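# Cross the mattress pad's two cords before the bed

## Task

Lay one of the mattress pad's two free cords over the other so they cross exactly once, with the crossing out in front of the bed leg closest to the robot and not touching the bed, and a generous stretch of each cord lying on the table past the crossing. The bed must stay where it started, all four legs on the table, with the pad still lying in it. The result must hold without the robot's help, so open the grippers and move both arms away at the end.

## Robot and tools

Robot: two arms, left_arm and right_arm, each ending in a two-finger gripper. The fingers point along the gripper's own +z axis and close along its y axis. The reported end_effector_position is the spot between the finger pads, roughly 1 cm short of the tips. Printed positions can be somewhat wrong, more so at long reach, and moves tend to settle a centimetre or so off target, usually low.

Frame: every position and quaternion lives in one scene frame. Origin on the table surface midway between the arms; +x reaches out over the table, +z is up, left_arm sits toward +y. The arm names do not match left and right in the camera images.

Row format (used by both execute_actions and move): a flat list of 16 numbers, always covering both arms. First 8 are left_arm: x, y, z in metres, then the orientation quaternion qw, qx, qy, qz (w first), then opening. Next 8 are the same for right_arm. These are absolute targets (poses) in the scene frame, not offsets. Opening runs from -1 (closed) to +1 (fully open, 0.094 m). To keep an arm still, resend the exact pose from the last result taken before it stopped, with its intended opening; to keep an orientation, send the same quaternion every time rather than copying the drifting reported one.

execute_actions: argument actions is a list with zero or one element. Empty list: just returns the state plus camera pictures. An action {"rows": [...], "steps": n} gives 1 to 15 rows, n up to 15 (default 15); each control step is 1/30 s, one row per step, the final row repeated to fill. At least 5 steps. A wait {"steps": n} (up to 300) sends nothing and counts from the previous result, including your thinking time. Optional pictures: true adds images. The result arrives 5 steps before the action finishes; those steps run while you compose the next reply. A target more than 0.6 m from the arm's last reported position along any gripper axis gets refused outright.

move: target is one 16-number row as above; speed in m/s, 0.002 to 0.5 (default 0.25), rotation capped at twice that in rad/s. Both grippers travel straight lines that end together, lasting 0.5 to 10 s; beyond 10 s they stop short. Opening is applied at the start. It does not avoid obstacles or the other arm, and a gripper may lag, wander, or overshoot the speed near full arm extension. The result adds a move: line with the ending (done, off_target, moving, held, fault) and limits that acted (paced = pose clipped; held = a safety check blocked steps, after which the arm may lurch fast), plus each gripper's remaining distance.

wait: seconds 0 to 10; the robot gets nothing new meanwhile.

zoom_image: camera is one of cam_high, cam_low (504x504), cam_left_wrist, cam_right_wrist (616x616, fisheye); region [x0, y0, x1, y1] in pixels from the top-left, at most 504 by 504.

finished_scene: scene = the current scene's number. Ends it permanently and reports success.

Control behaviour: each step the commanded pose is limited to 70 mm and 16 degrees from the measured pose, then solved with damped IK, favouring position over orientation. After an action ends the arm only continues to its last clipped pose, so check the result and send the remainder. Elbows never fully straighten. Joint limits (rad): waist ±2.880, shoulder 0 to 3.142, elbow 0 to 3.019, wrist pitch -1.693 to 1.571, wrist yaw ±1.571, wrist roll ±2.094.

Reading results: the state line shows each gripper's pose as left_arm: … | right_arm: …. grip_measured gives finger opening on the command scale (last Joint positions number is metres); each gripper has a fixed bias of up to about 1 mm. HELD marks steps not sent; a pose unreachable line means the clearance check altered or blocked that arm's command. A Hand target line (only when nothing is pending) shows where the controller is currently steering. Joint torques are raw drive outputs with offsets and noise, not clean load readings. MOTOR HOT appears from 85 °C; at 100 °C the arm drops its load and stops (OVER-TEMPERATURE FAULT). FAULT lines mean an arm stopped.

Gripping: command an opening below grip_measured to hold; about 0.03 below is firm, less is gentler. Pads push up to roughly 50-62 N, less on very thin parts (under ~2 mm). Cords may occasionally be tugged by outside forces while held.

Avoid: knocking any rigid object off the table, shifting or tipping the bed, lifting the pad out, arms colliding or pressing each other, fast impacts and deep pushes past contact (faster and farther means harder). Thinking time lets the simulation run, so be concise. Smooth, economical motion is preferred. Finish by opening both grippers and withdrawing before calling finished_scene.

Each tool is called after "Call:" as name([rows], argument=value, ...), one row to a line, values as JSON.

## Session

Call:
execute_actions(actions=[])

Scene clock: 0.00 s of 4800.00 s.
left_arm: end_effector_position=(+0.1607, +0.2169, +0.2584) grip_measured=+1.000 end_effector_quat_wxyz=(+0.188, +0.783, +0.584, +0.101) | right_arm: end_effector_position=(+0.5391, -0.5937, +0.1705) grip_measured=+1.000 end_effector_quat_wxyz=(-0.068, -0.408, +0.895, -0.163)
Joint positions: left_arm=[-0.564  0.632  0.824 -1.334 -0.046  1.322  0.094] | right_arm=[-0.446  1.867  1.687 -1.24   0.323 -1.27   0.094]
Joint velocities: left_arm=[-0.005 -0.005  0.002 -0.002 -0.007 -0.037  0.   ] | right_arm=[ 0.005 -0.005  0.002  0.002 -0.066  0.022  0.   ]
Joint torques (N m, as the arm reports them, + toward a larger angle): no reading
Hand target (left_arm): +0.165, +0.215, +0.272; +0.202, +0.780, +0.582, +0.106
Hand target (right_arm): +0.547, -0.597, +0.184; -0.057, -0.405, +0.895, -0.175

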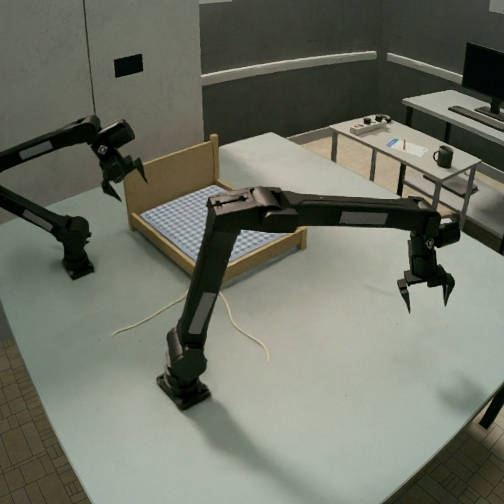

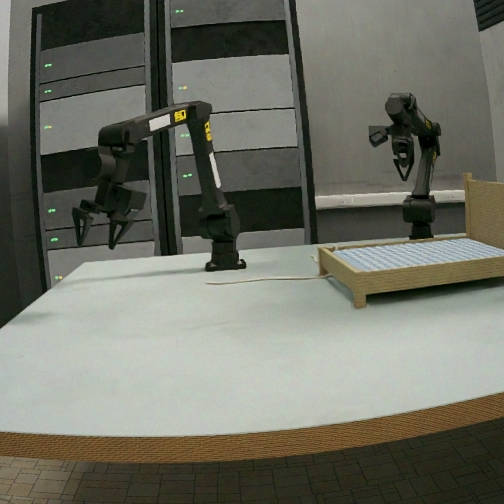

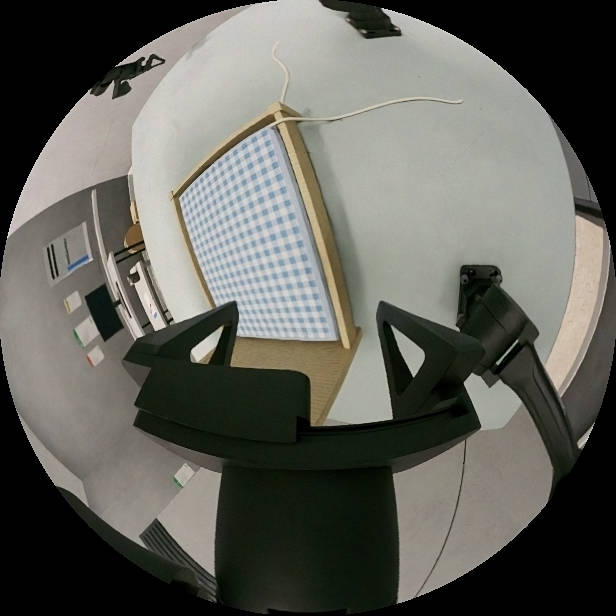

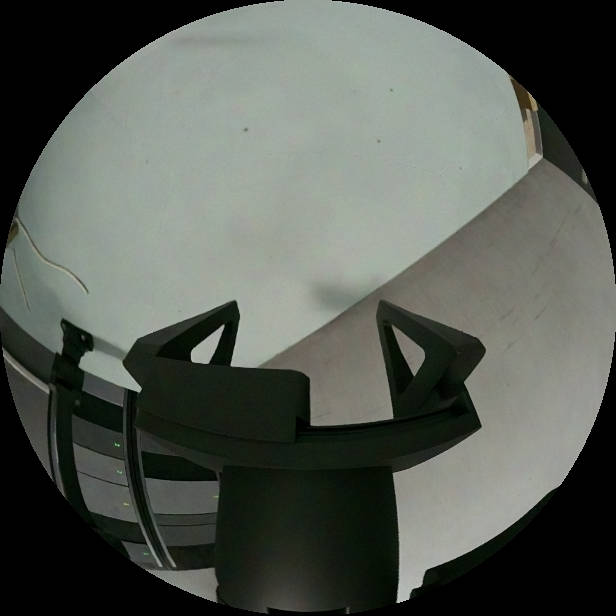

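Call:
move(target=[0.1,0.03,0.2,0,0.707,0.707,0,1,0.15,-0.6,0.2,0,-0.408,0.913,0,1])

Scene clock: 2.43 s of 4800.00 s.
left_arm: end_effector_position=(+0.0899, +0.0510, +0.1817) grip_measured=+1.000 end_effector_quat_wxyz=(-0.021, +0.707, +0.707, +0.016) | right_arm: end_effector_position=(+0.1494, -0.5994, +0.1946) grip_measured=+1.000 end_effector_quat_wxyz=(+0.001, -0.400, +0.917, +0.002)
Joint positions: left_arm=[-1.154  1.205  0.99  -1.406 -0.016  0.432  0.094] | right_arm=[-1.14   1.208  1.028 -1.395 -0.002 -1.904  0.094]
Joint velocities: left_arm=[-0.024 -0.005 -0.017 -0.007  0.022 -0.022  0.   ] | right_arm=[ 0.005 -0.015 -0.002 -0.007 -0.051 -0.081  0.   ]
Joint torques (N m, as the arm reports them, + toward a larger angle): left_arm=[-0.69 -9.3  11.27  0.33  0.02  0.06] | right_arm=[ 1.48 -7.7   9.67  0.04 -0.26 -0.14]
Hand target (left_arm): +0.095, +0.035, +0.200; -0.002, +0.706, +0.708, +0.008
Hand target (right_arm): +0.151, -0.595, +0.199; +0.003, -0.409, +0.913, +0.003
Off the commanded pose (left_arm): 0.030 m, 3 deg.
Off the commanded pose (right_arm): 0.005 m, 1 deg.
Kept back: nothing.
move: off_target (left_arm)

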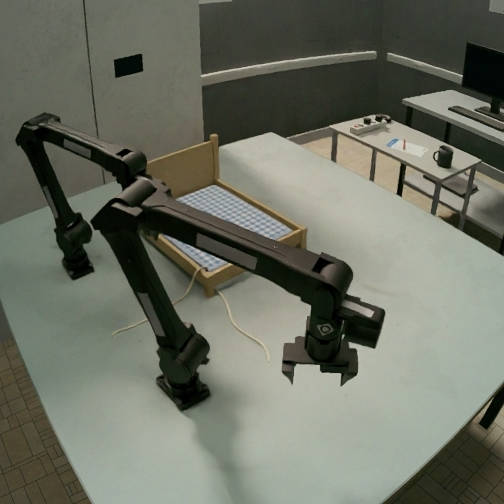

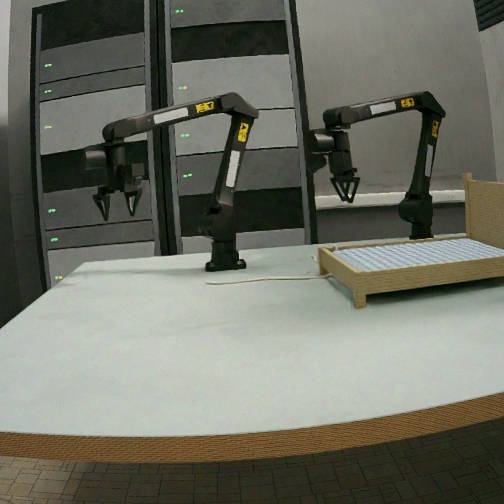

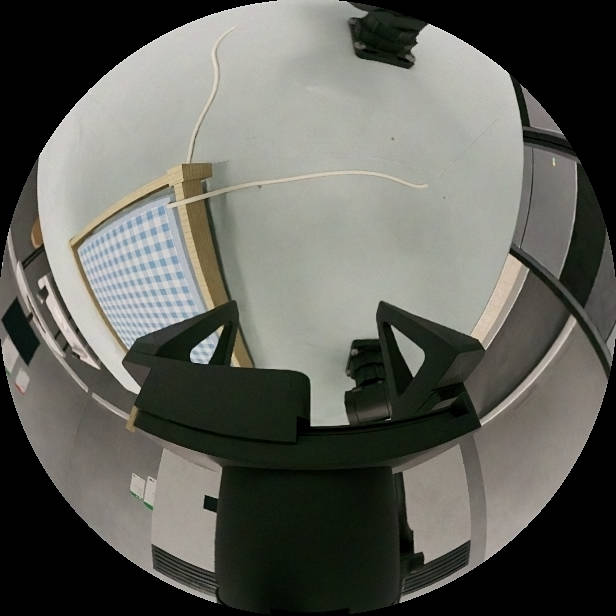

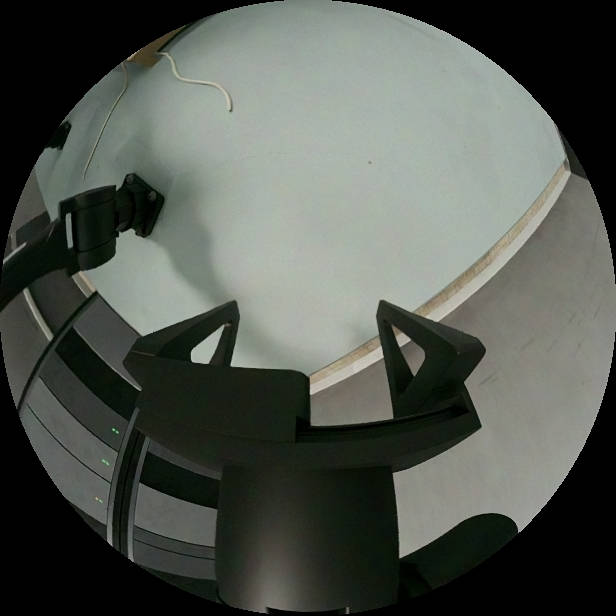

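Call:
move(target=[-0.03,-0.055,0.08,0,1,0,0,1,0.22,-0.34,0.1,0,-0.707,0.707,0,1])

Scene clock: 6.67 s of 4800.00 s.
left_arm: end_effector_position=(-0.0278, -0.0437, +0.0833) grip_measured=+1.000 end_effector_quat_wxyz=(-0.003, +1.000, +0.008, +0.006) | right_arm: end_effector_position=(+0.2155, -0.3430, +0.1015) grip_measured=+1.000 end_effector_quat_wxyz=(+0.003, +0.710, -0.704, +0.000)
Joint positions: left_arm=[-1.553  1.45   0.943 -1.069 -0.013  1.588  0.094] | right_arm=[-0.193  0.972  0.613 -1.216  0.006 -1.715  0.094]
Joint velocities: left_arm=[-0.005 -0.015 -0.007 -0.007 -0.051  0.081  0.   ] | right_arm=[-0.024 -0.005  0.002  0.012  0.022 -0.051  0.   ]
Joint torques (N m, as the arm reports them, + toward a larger angle): left_arm=[ -0.28 -12.08   7.52   1.02   0.11   0.13] | right_arm=[ 1.09 -2.83  9.14  1.54  0.02  0.  ]
Hand target (left_arm): -0.030, -0.049, +0.080; -0.003, +1.000, +0.000, +0.005
Hand target (right_arm): +0.220, -0.344, +0.100; +0.002, +0.707, -0.707, +0.005
Off the commanded pose (left_arm): 0.012 m, 1 deg.
Off the commanded pose (right_arm): 0.006 m, 1 deg.
Kept back: nothing.
move: off_target (left_arm)

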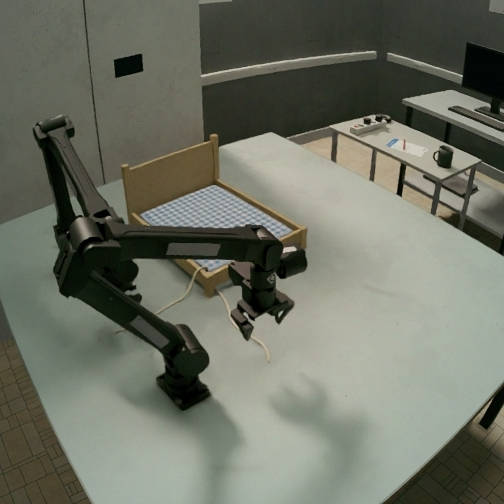

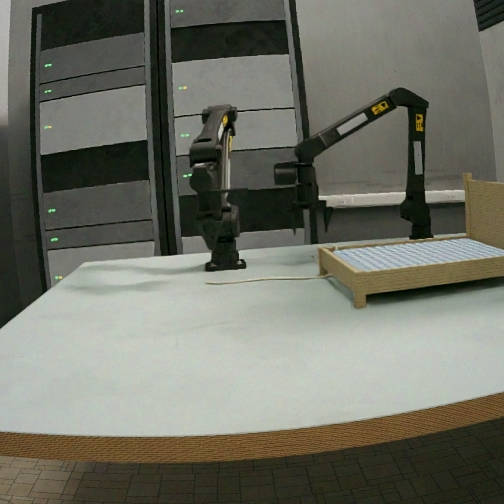

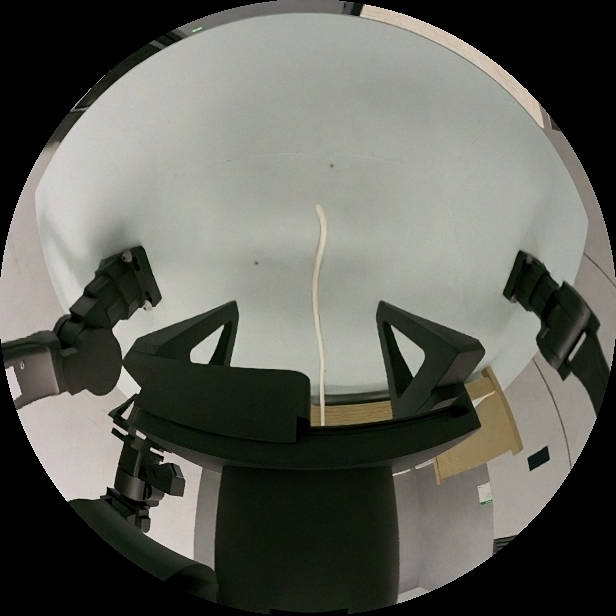

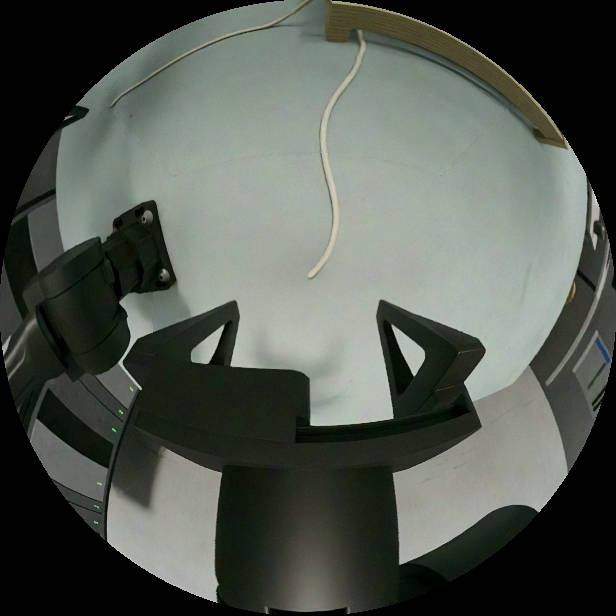

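Call:
move(target=[-0.03,-0.038,0.02,0,1,0,0,-0.2,0.12,-0.66,0.12,0,-0.383,0.924,0,0])

Scene clock: 8.87 s of 4800.00 s.
left_arm: end_effector_position=(-0.0297, -0.0382, +0.0292) grip_measured=-0.199 end_effector_quat_wxyz=(+0.008, +1.000, +0.003, +0.002) | right_arm: end_effector_position=(+0.1110, -0.6359, +0.1092) grip_measured=+0.002 end_effector_quat_wxyz=(+0.000, -0.387, +0.922, +0.029)
Joint positions: left_arm=[-1.553  1.513  0.842 -0.885 -0.003  1.598  0.038] | right_arm=[-1.286  1.366  0.932 -1.195  0.003 -2.025  0.047]
Joint velocities: left_arm=[-0.015 -0.005 -0.002  0.002  0.037  0.066  0.   ] | right_arm=[ 0.005  0.015 -0.017 -0.007 -0.022 -0.007 -0.001]
Joint torques (N m, as the arm reports them, + toward a larger angle): left_arm=[ -0.1  -11.49   6.09   1.06   0.12   0.14] | right_arm=[ 0.9  -7.97 11.66  1.09 -0.26 -0.01]
Hand target (left_arm): -0.030, -0.036, +0.021; +0.000, +1.000, -0.000, -0.000
Hand target (right_arm): +0.119, -0.654, +0.121; +0.001, -0.383, +0.924, +0.006
Off the commanded pose (left_arm): 0.009 m, 1 deg.
Off the commanded pose (right_arm): 0.028 m, 3 deg.
Kept back: nothing.
move: off_target (right_arm)

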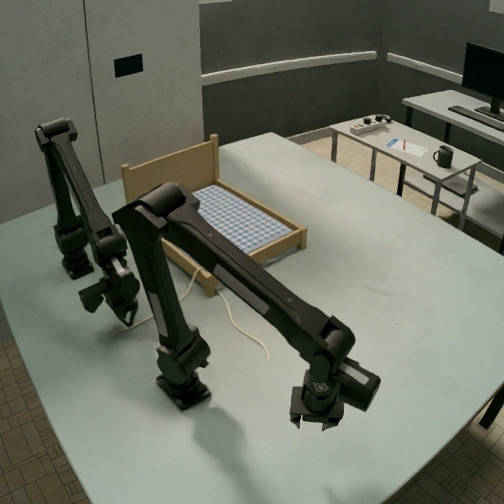

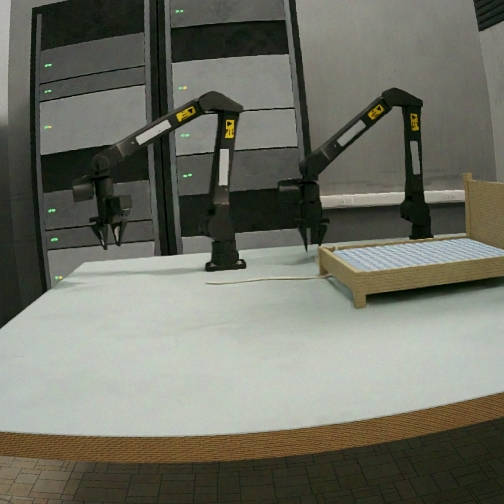

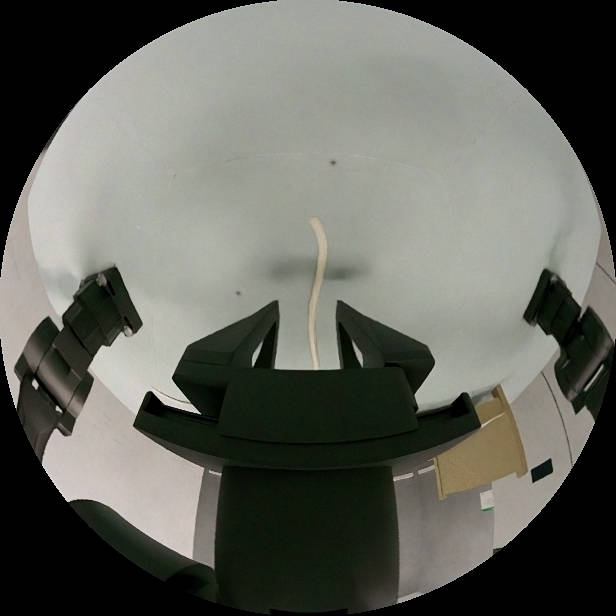

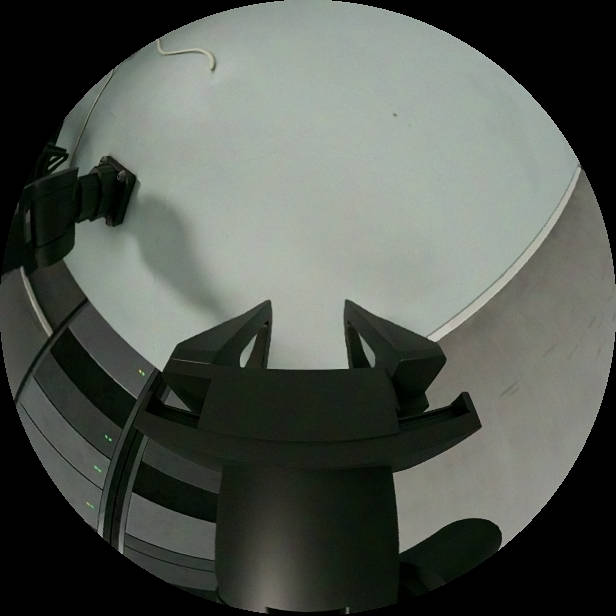

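Call:
move(target=[-0.025,-0.033,0.0,0,1,0,0,-0.3,0.06,-0.72,0.12,0,-0.5,0.866,0,0], speed=0.12)

Scene clock: 10.53 s of 4800.00 s.
left_arm: end_effector_position=(-0.0275, -0.0352, +0.0093) grip_measured=-0.298 end_effector_quat_wxyz=(+0.008, +1.000, -0.000, +0.002) | right_arm: end_effector_position=(+0.0586, -0.6992, +0.1099) grip_measured=+0.002 end_effector_quat_wxyz=(-0.062, -0.364, +0.929, +0.037)
Joint positions: left_arm=[-1.547  1.545  0.811 -0.821 -0.003  1.611  0.033] | right_arm=[-1.41   1.488  1.057 -1.195  0.134 -2.096  0.047]
Joint velocities: left_arm=[-0.005 -0.005 -0.007 -0.007  0.022 -0.066 -0.   ] | right_arm=[-0.015 -0.005 -0.002  0.022  0.007  0.007  0.   ]
Joint torques (N m, as the arm reports them, + toward a larger angle): left_arm=[  0.64 -11.31   5.85   1.05   0.12   0.14] | right_arm=[ 0.24 -9.11 11.93  0.76  0.05 -0.18]
Hand target (left_arm): -0.025, -0.032, +0.001; -0.000, +1.000, +0.000, -0.000
Hand target (right_arm): +0.060, -0.719, +0.120; -0.066, -0.365, +0.928, +0.020
Off the commanded pose (left_arm): 0.010 m, 1 deg.
Off the commanded pose (right_arm): 0.023 m, 19 deg; orientation clipped at the last step of the last action.
joint sent to its limit (right arm) — the command would take joint 6 (wrist roll) past its lower limit, so that joint was sent only as far as its limit.
Kept back: nothing.
move: off_target (right_arm); limits=paced

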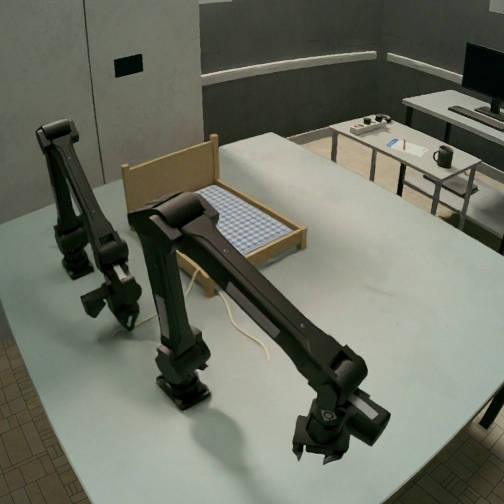

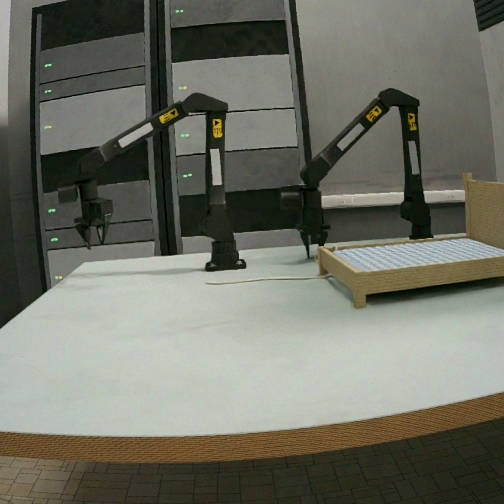

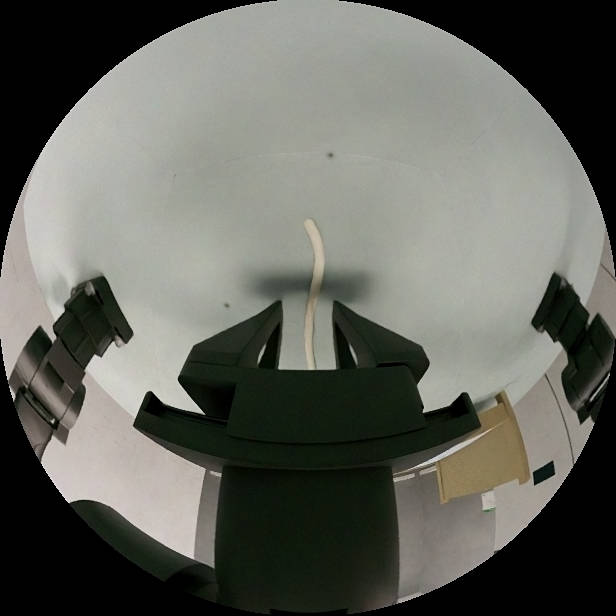

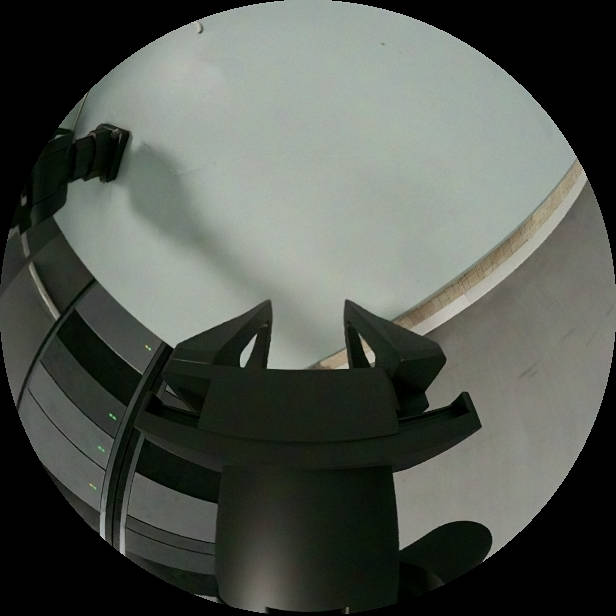

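The shadow suggests the fingertips are still above the table.

Call:
move(target=[-0.025,-0.033,-0.014,0,1,0,0,-0.4,0.06,-0.72,0.12,0,-0.3,0.954,0,0], speed=0.1)

Call:
move(target=[-0.025,-0.033,-0.014,0,1,0,0,-0.95,0.06,-0.72,0.12,0,-0.3,0.954,0,0])

Scene clock: 12.07 s of 4800.00 s.
left_arm: end_effector_position=(-0.0274, -0.0374, +0.0021) grip_measured=-0.399 end_effector_quat_wxyz=(+0.013, +1.000, -0.000, +0.002) | right_arm: end_effector_position=(+0.0587, -0.6996, +0.1083) grip_measured=+0.002 end_effector_quat_wxyz=(+0.002, -0.309, +0.951, +0.025)
Joint positions: left_arm=[-1.547  1.56   0.804 -0.789 -0.003  1.612  0.028] | right_arm=[-1.467  1.488  1.057 -1.19   0.004 -2.037  0.047]
Joint velocities: left_arm=[-0.015 -0.005  0.007  0.002  0.037  0.007 -0.   ] | right_arm=[-0.015 -0.005 -0.022 -0.017 -0.022  0.081  0.001]
Joint torques (N m, as the arm reports them, + toward a larger angle): left_arm=[  0.67 -10.53   5.32   1.46   0.12   0.12] | right_arm=[ 0.34 -9.79 11.45  1.36 -0.25  0.02]
Hand target (left_arm): -0.025, -0.032, -0.013; +0.000, +1.000, +0.000, -0.000
Hand target (right_arm): +0.060, -0.719, +0.120; +0.000, -0.300, +0.954, -0.001
Off the commanded pose (left_arm): 0.017 m, 1 deg.
Off the commanded pose (right_arm): 0.024 m, 3 deg.
Kept back: nothing.
move: off_target (left_arm, right_arm)

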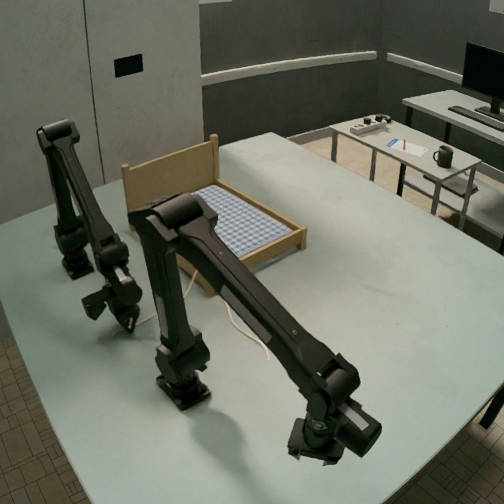

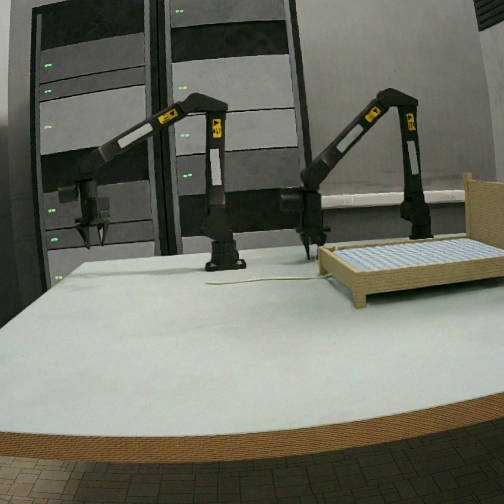

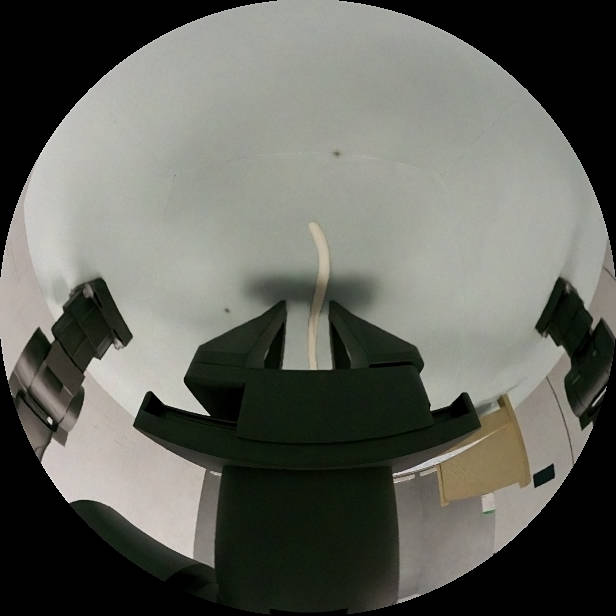

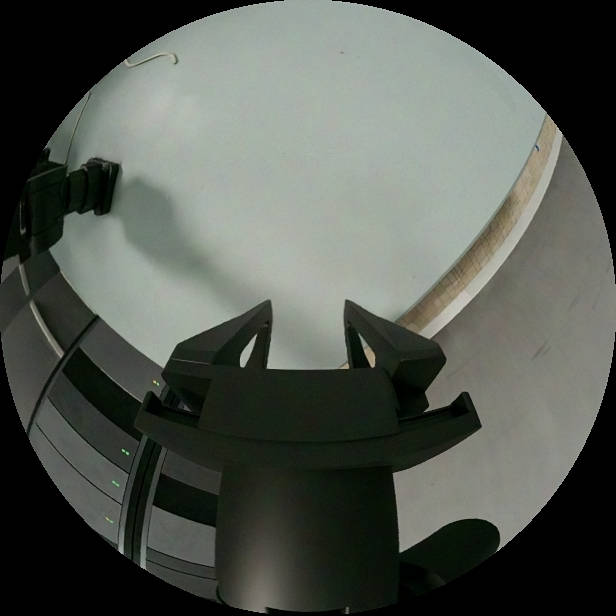

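Scene clock: 12.77 s of 4800.00 s.
left_arm: end_effector_position=(-0.0274, -0.0387, +0.0017) grip_measured=-0.935 end_effector_quat_wxyz=(+0.015, +1.000, -0.000, +0.002) | right_arm: end_effector_position=(+0.0587, -0.6996, +0.1083) grip_measured=+0.002 end_effector_quat_wxyz=(+0.002, -0.308, +0.951, +0.025)
Joint positions: left_arm=[-1.547  1.561  0.804 -0.783 -0.003  1.612  0.003] | right_arm=[-1.467  1.488  1.057 -1.19   0.004 -2.036  0.047]
Joint velocities: left_arm=[-0.024  0.005  0.002 -0.007  0.037  0.037 -0.001] | right_arm=[-0.015 -0.005 -0.007 -0.012 -0.007  0.051 -0.001]
Joint torques (N m, as the arm reports them, + toward a larger angle): left_arm=[  0.63 -10.65   5.36   1.26   0.11   0.11] | right_arm=[ 0.25 -9.78 11.55  1.28 -0.22  0.01]
Hand target (left_arm): -0.025, -0.032, -0.013; +0.000, +1.000, +0.000, -0.000
Hand target (right_arm): +0.060, -0.719, +0.120; -0.000, -0.300, +0.954, -0.000
Off the commanded pose (left_arm): 0.017 m, 2 deg.
Off the commanded pose (right_arm): 0.024 m, 3 deg.
Kept back: nothing.
move: off_target (left_arm, right_arm)

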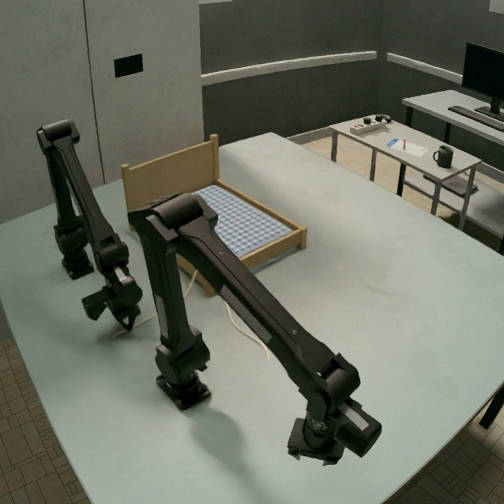

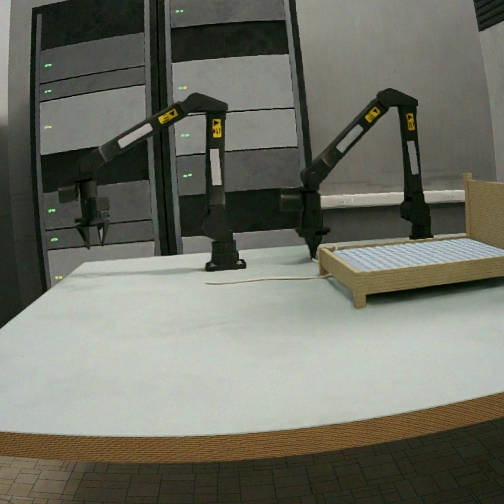

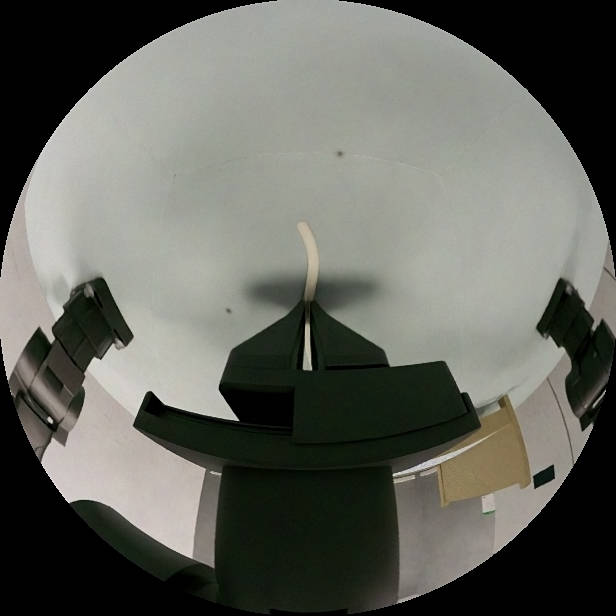

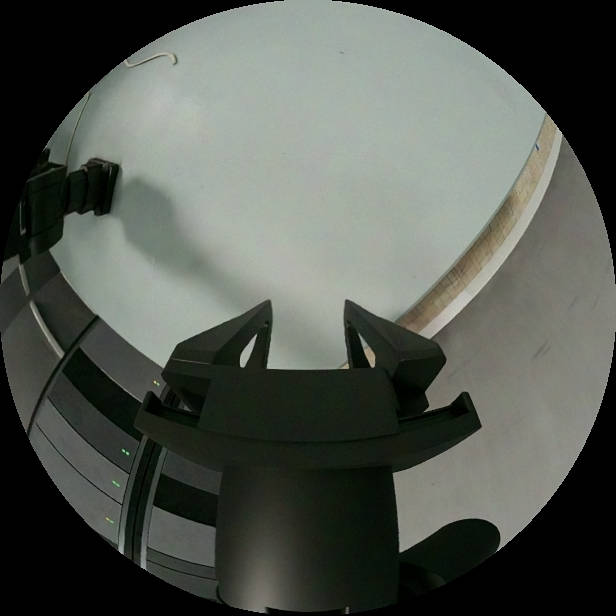

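Gripped.

Call:
move(target=[0.07,-0.11,0.09,0,0.8,0.6,0,-0.97,0.06,-0.72,0.12,0,-0.3,0.954,0,0])

Call:
move(target=[0.15,-0.23,0.04,0,0.707,0.707,0,-0.97,0.06,-0.72,0.12,0,-0.3,0.954,0,0], speed=0.15)

Scene clock: 16.13 s of 4800.00 s.
left_arm: end_effector_position=(+0.0611, -0.0970, +0.0815) grip_measured=-0.946 end_effector_quat_wxyz=(-0.008, +0.805, +0.594, +0.001) | right_arm: end_effector_position=(+0.0587, -0.6996, +0.1083) grip_measured=+0.002 end_effector_quat_wxyz=(+0.002, -0.308, +0.951, +0.025)
Joint positions: left_arm=[-1.348  1.618  1.132 -1.101  0.004  0.539  0.003] | right_arm=[-1.467  1.488  1.057 -1.19   0.004 -2.036  0.047]
Joint velocities: left_arm=[ 0.015 -0.005 -0.012 -0.002 -0.051 -0.081 -0.001] | right_arm=[-0.015 -0.015 -0.022 -0.022 -0.007  0.007  0.   ]
Joint torques (N m, as the arm reports them, + toward a larger angle): left_arm=[  0.41 -15.53  10.41   0.38   0.05  -0.04] | right_arm=[ 0.36 -9.76 11.58  1.28 -0.22  0.01]
Hand target (left_arm): +0.068, -0.114, +0.088; -0.000, +0.800, +0.600, -0.003
Hand target (right_arm): +0.060, -0.719, +0.120; -0.000, -0.300, +0.954, -0.000
Off the commanded pose (left_arm): 0.018 m, 1 deg.
Off the commanded pose (right_arm): 0.024 m, 3 deg.
Kept back: nothing.
move: off_target (left_arm, right_arm)

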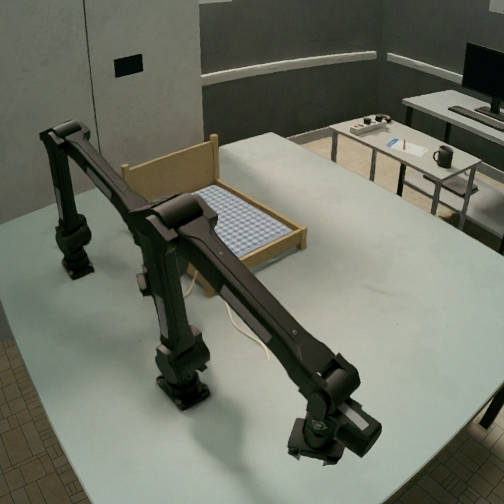

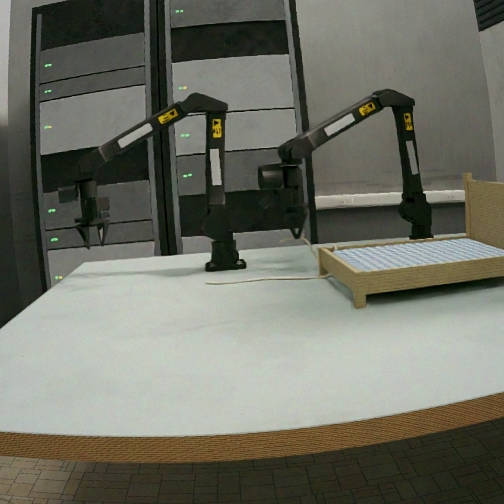

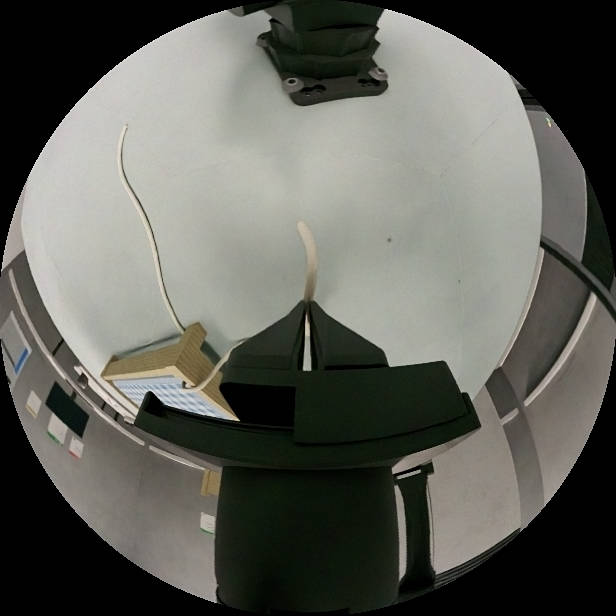

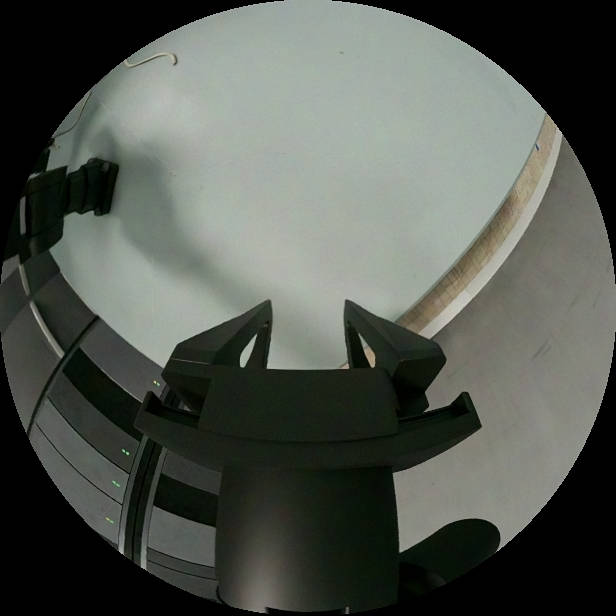

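Scene clock: 17.67 s of 4800.00 s.
left_arm: end_effector_position=(+0.1390, -0.2153, +0.0323) grip_measured=-0.946 end_effector_quat_wxyz=(-0.010, +0.712, +0.702, +0.003) | right_arm: end_effector_position=(+0.0587, -0.6996, +0.1083) grip_measured=+0.002 end_effector_quat_wxyz=(+0.002, -0.308, +0.951, +0.025)
Joint positions: left_arm=[-1.265  1.995  1.534 -1.131  0.004  0.336  0.003] | right_arm=[-1.467  1.488  1.057 -1.19   0.004 -2.036  0.047]
Joint velocities: left_arm=[ 0.005 -0.005  0.002 -0.012  0.007  0.051 -0.   ] | right_arm=[-0.005  0.005  0.017  0.002 -0.066  0.022  0.001]
Joint torques (N m, as the arm reports them, + toward a larger angle): left_arm=[  0.75 -22.92  10.6    0.45  -0.07   0.  ] | right_arm=[ 0.31 -9.8  11.53  1.29 -0.22  0.  ]
Hand target (left_arm): +0.147, -0.231, +0.038; +0.000, +0.707, +0.707, -0.002
Hand target (right_arm): +0.060, -0.719, +0.120; -0.000, -0.300, +0.954, -0.000
Off the commanded pose (left_arm): 0.020 m, 1 deg.
Off the commanded pose (right_arm): 0.024 m, 3 deg.
Kept back: nothing.
move: off_target (left_arm, right_arm)

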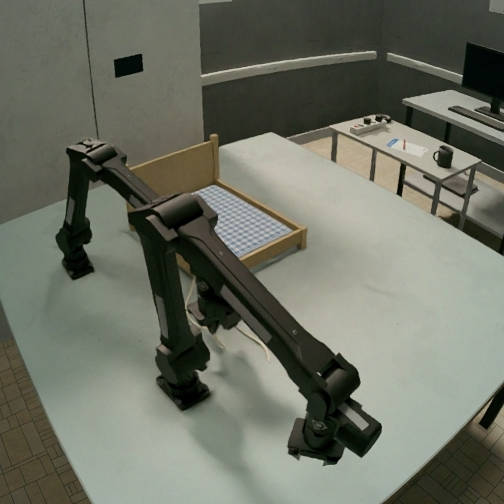

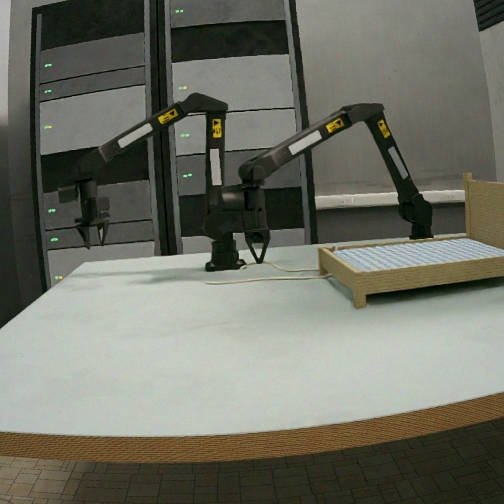

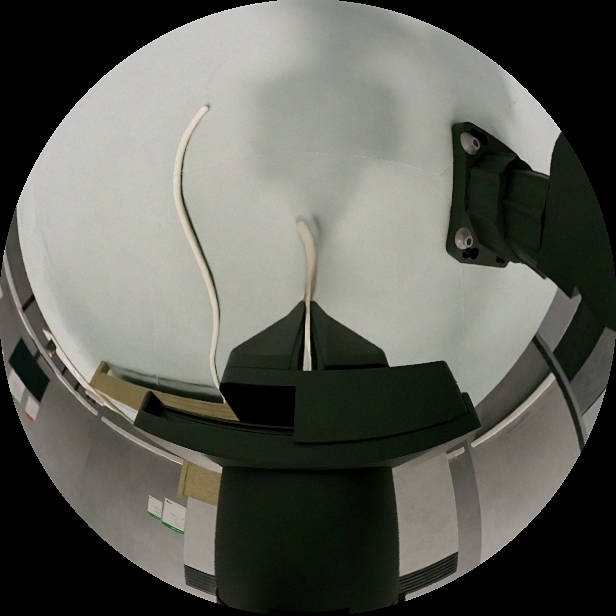

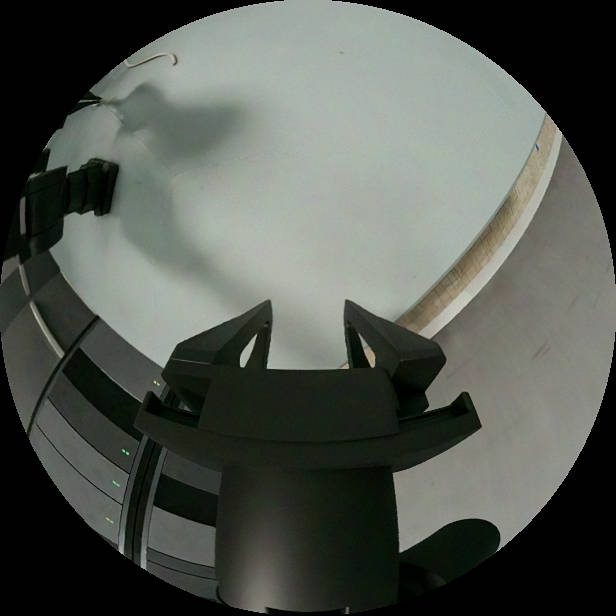

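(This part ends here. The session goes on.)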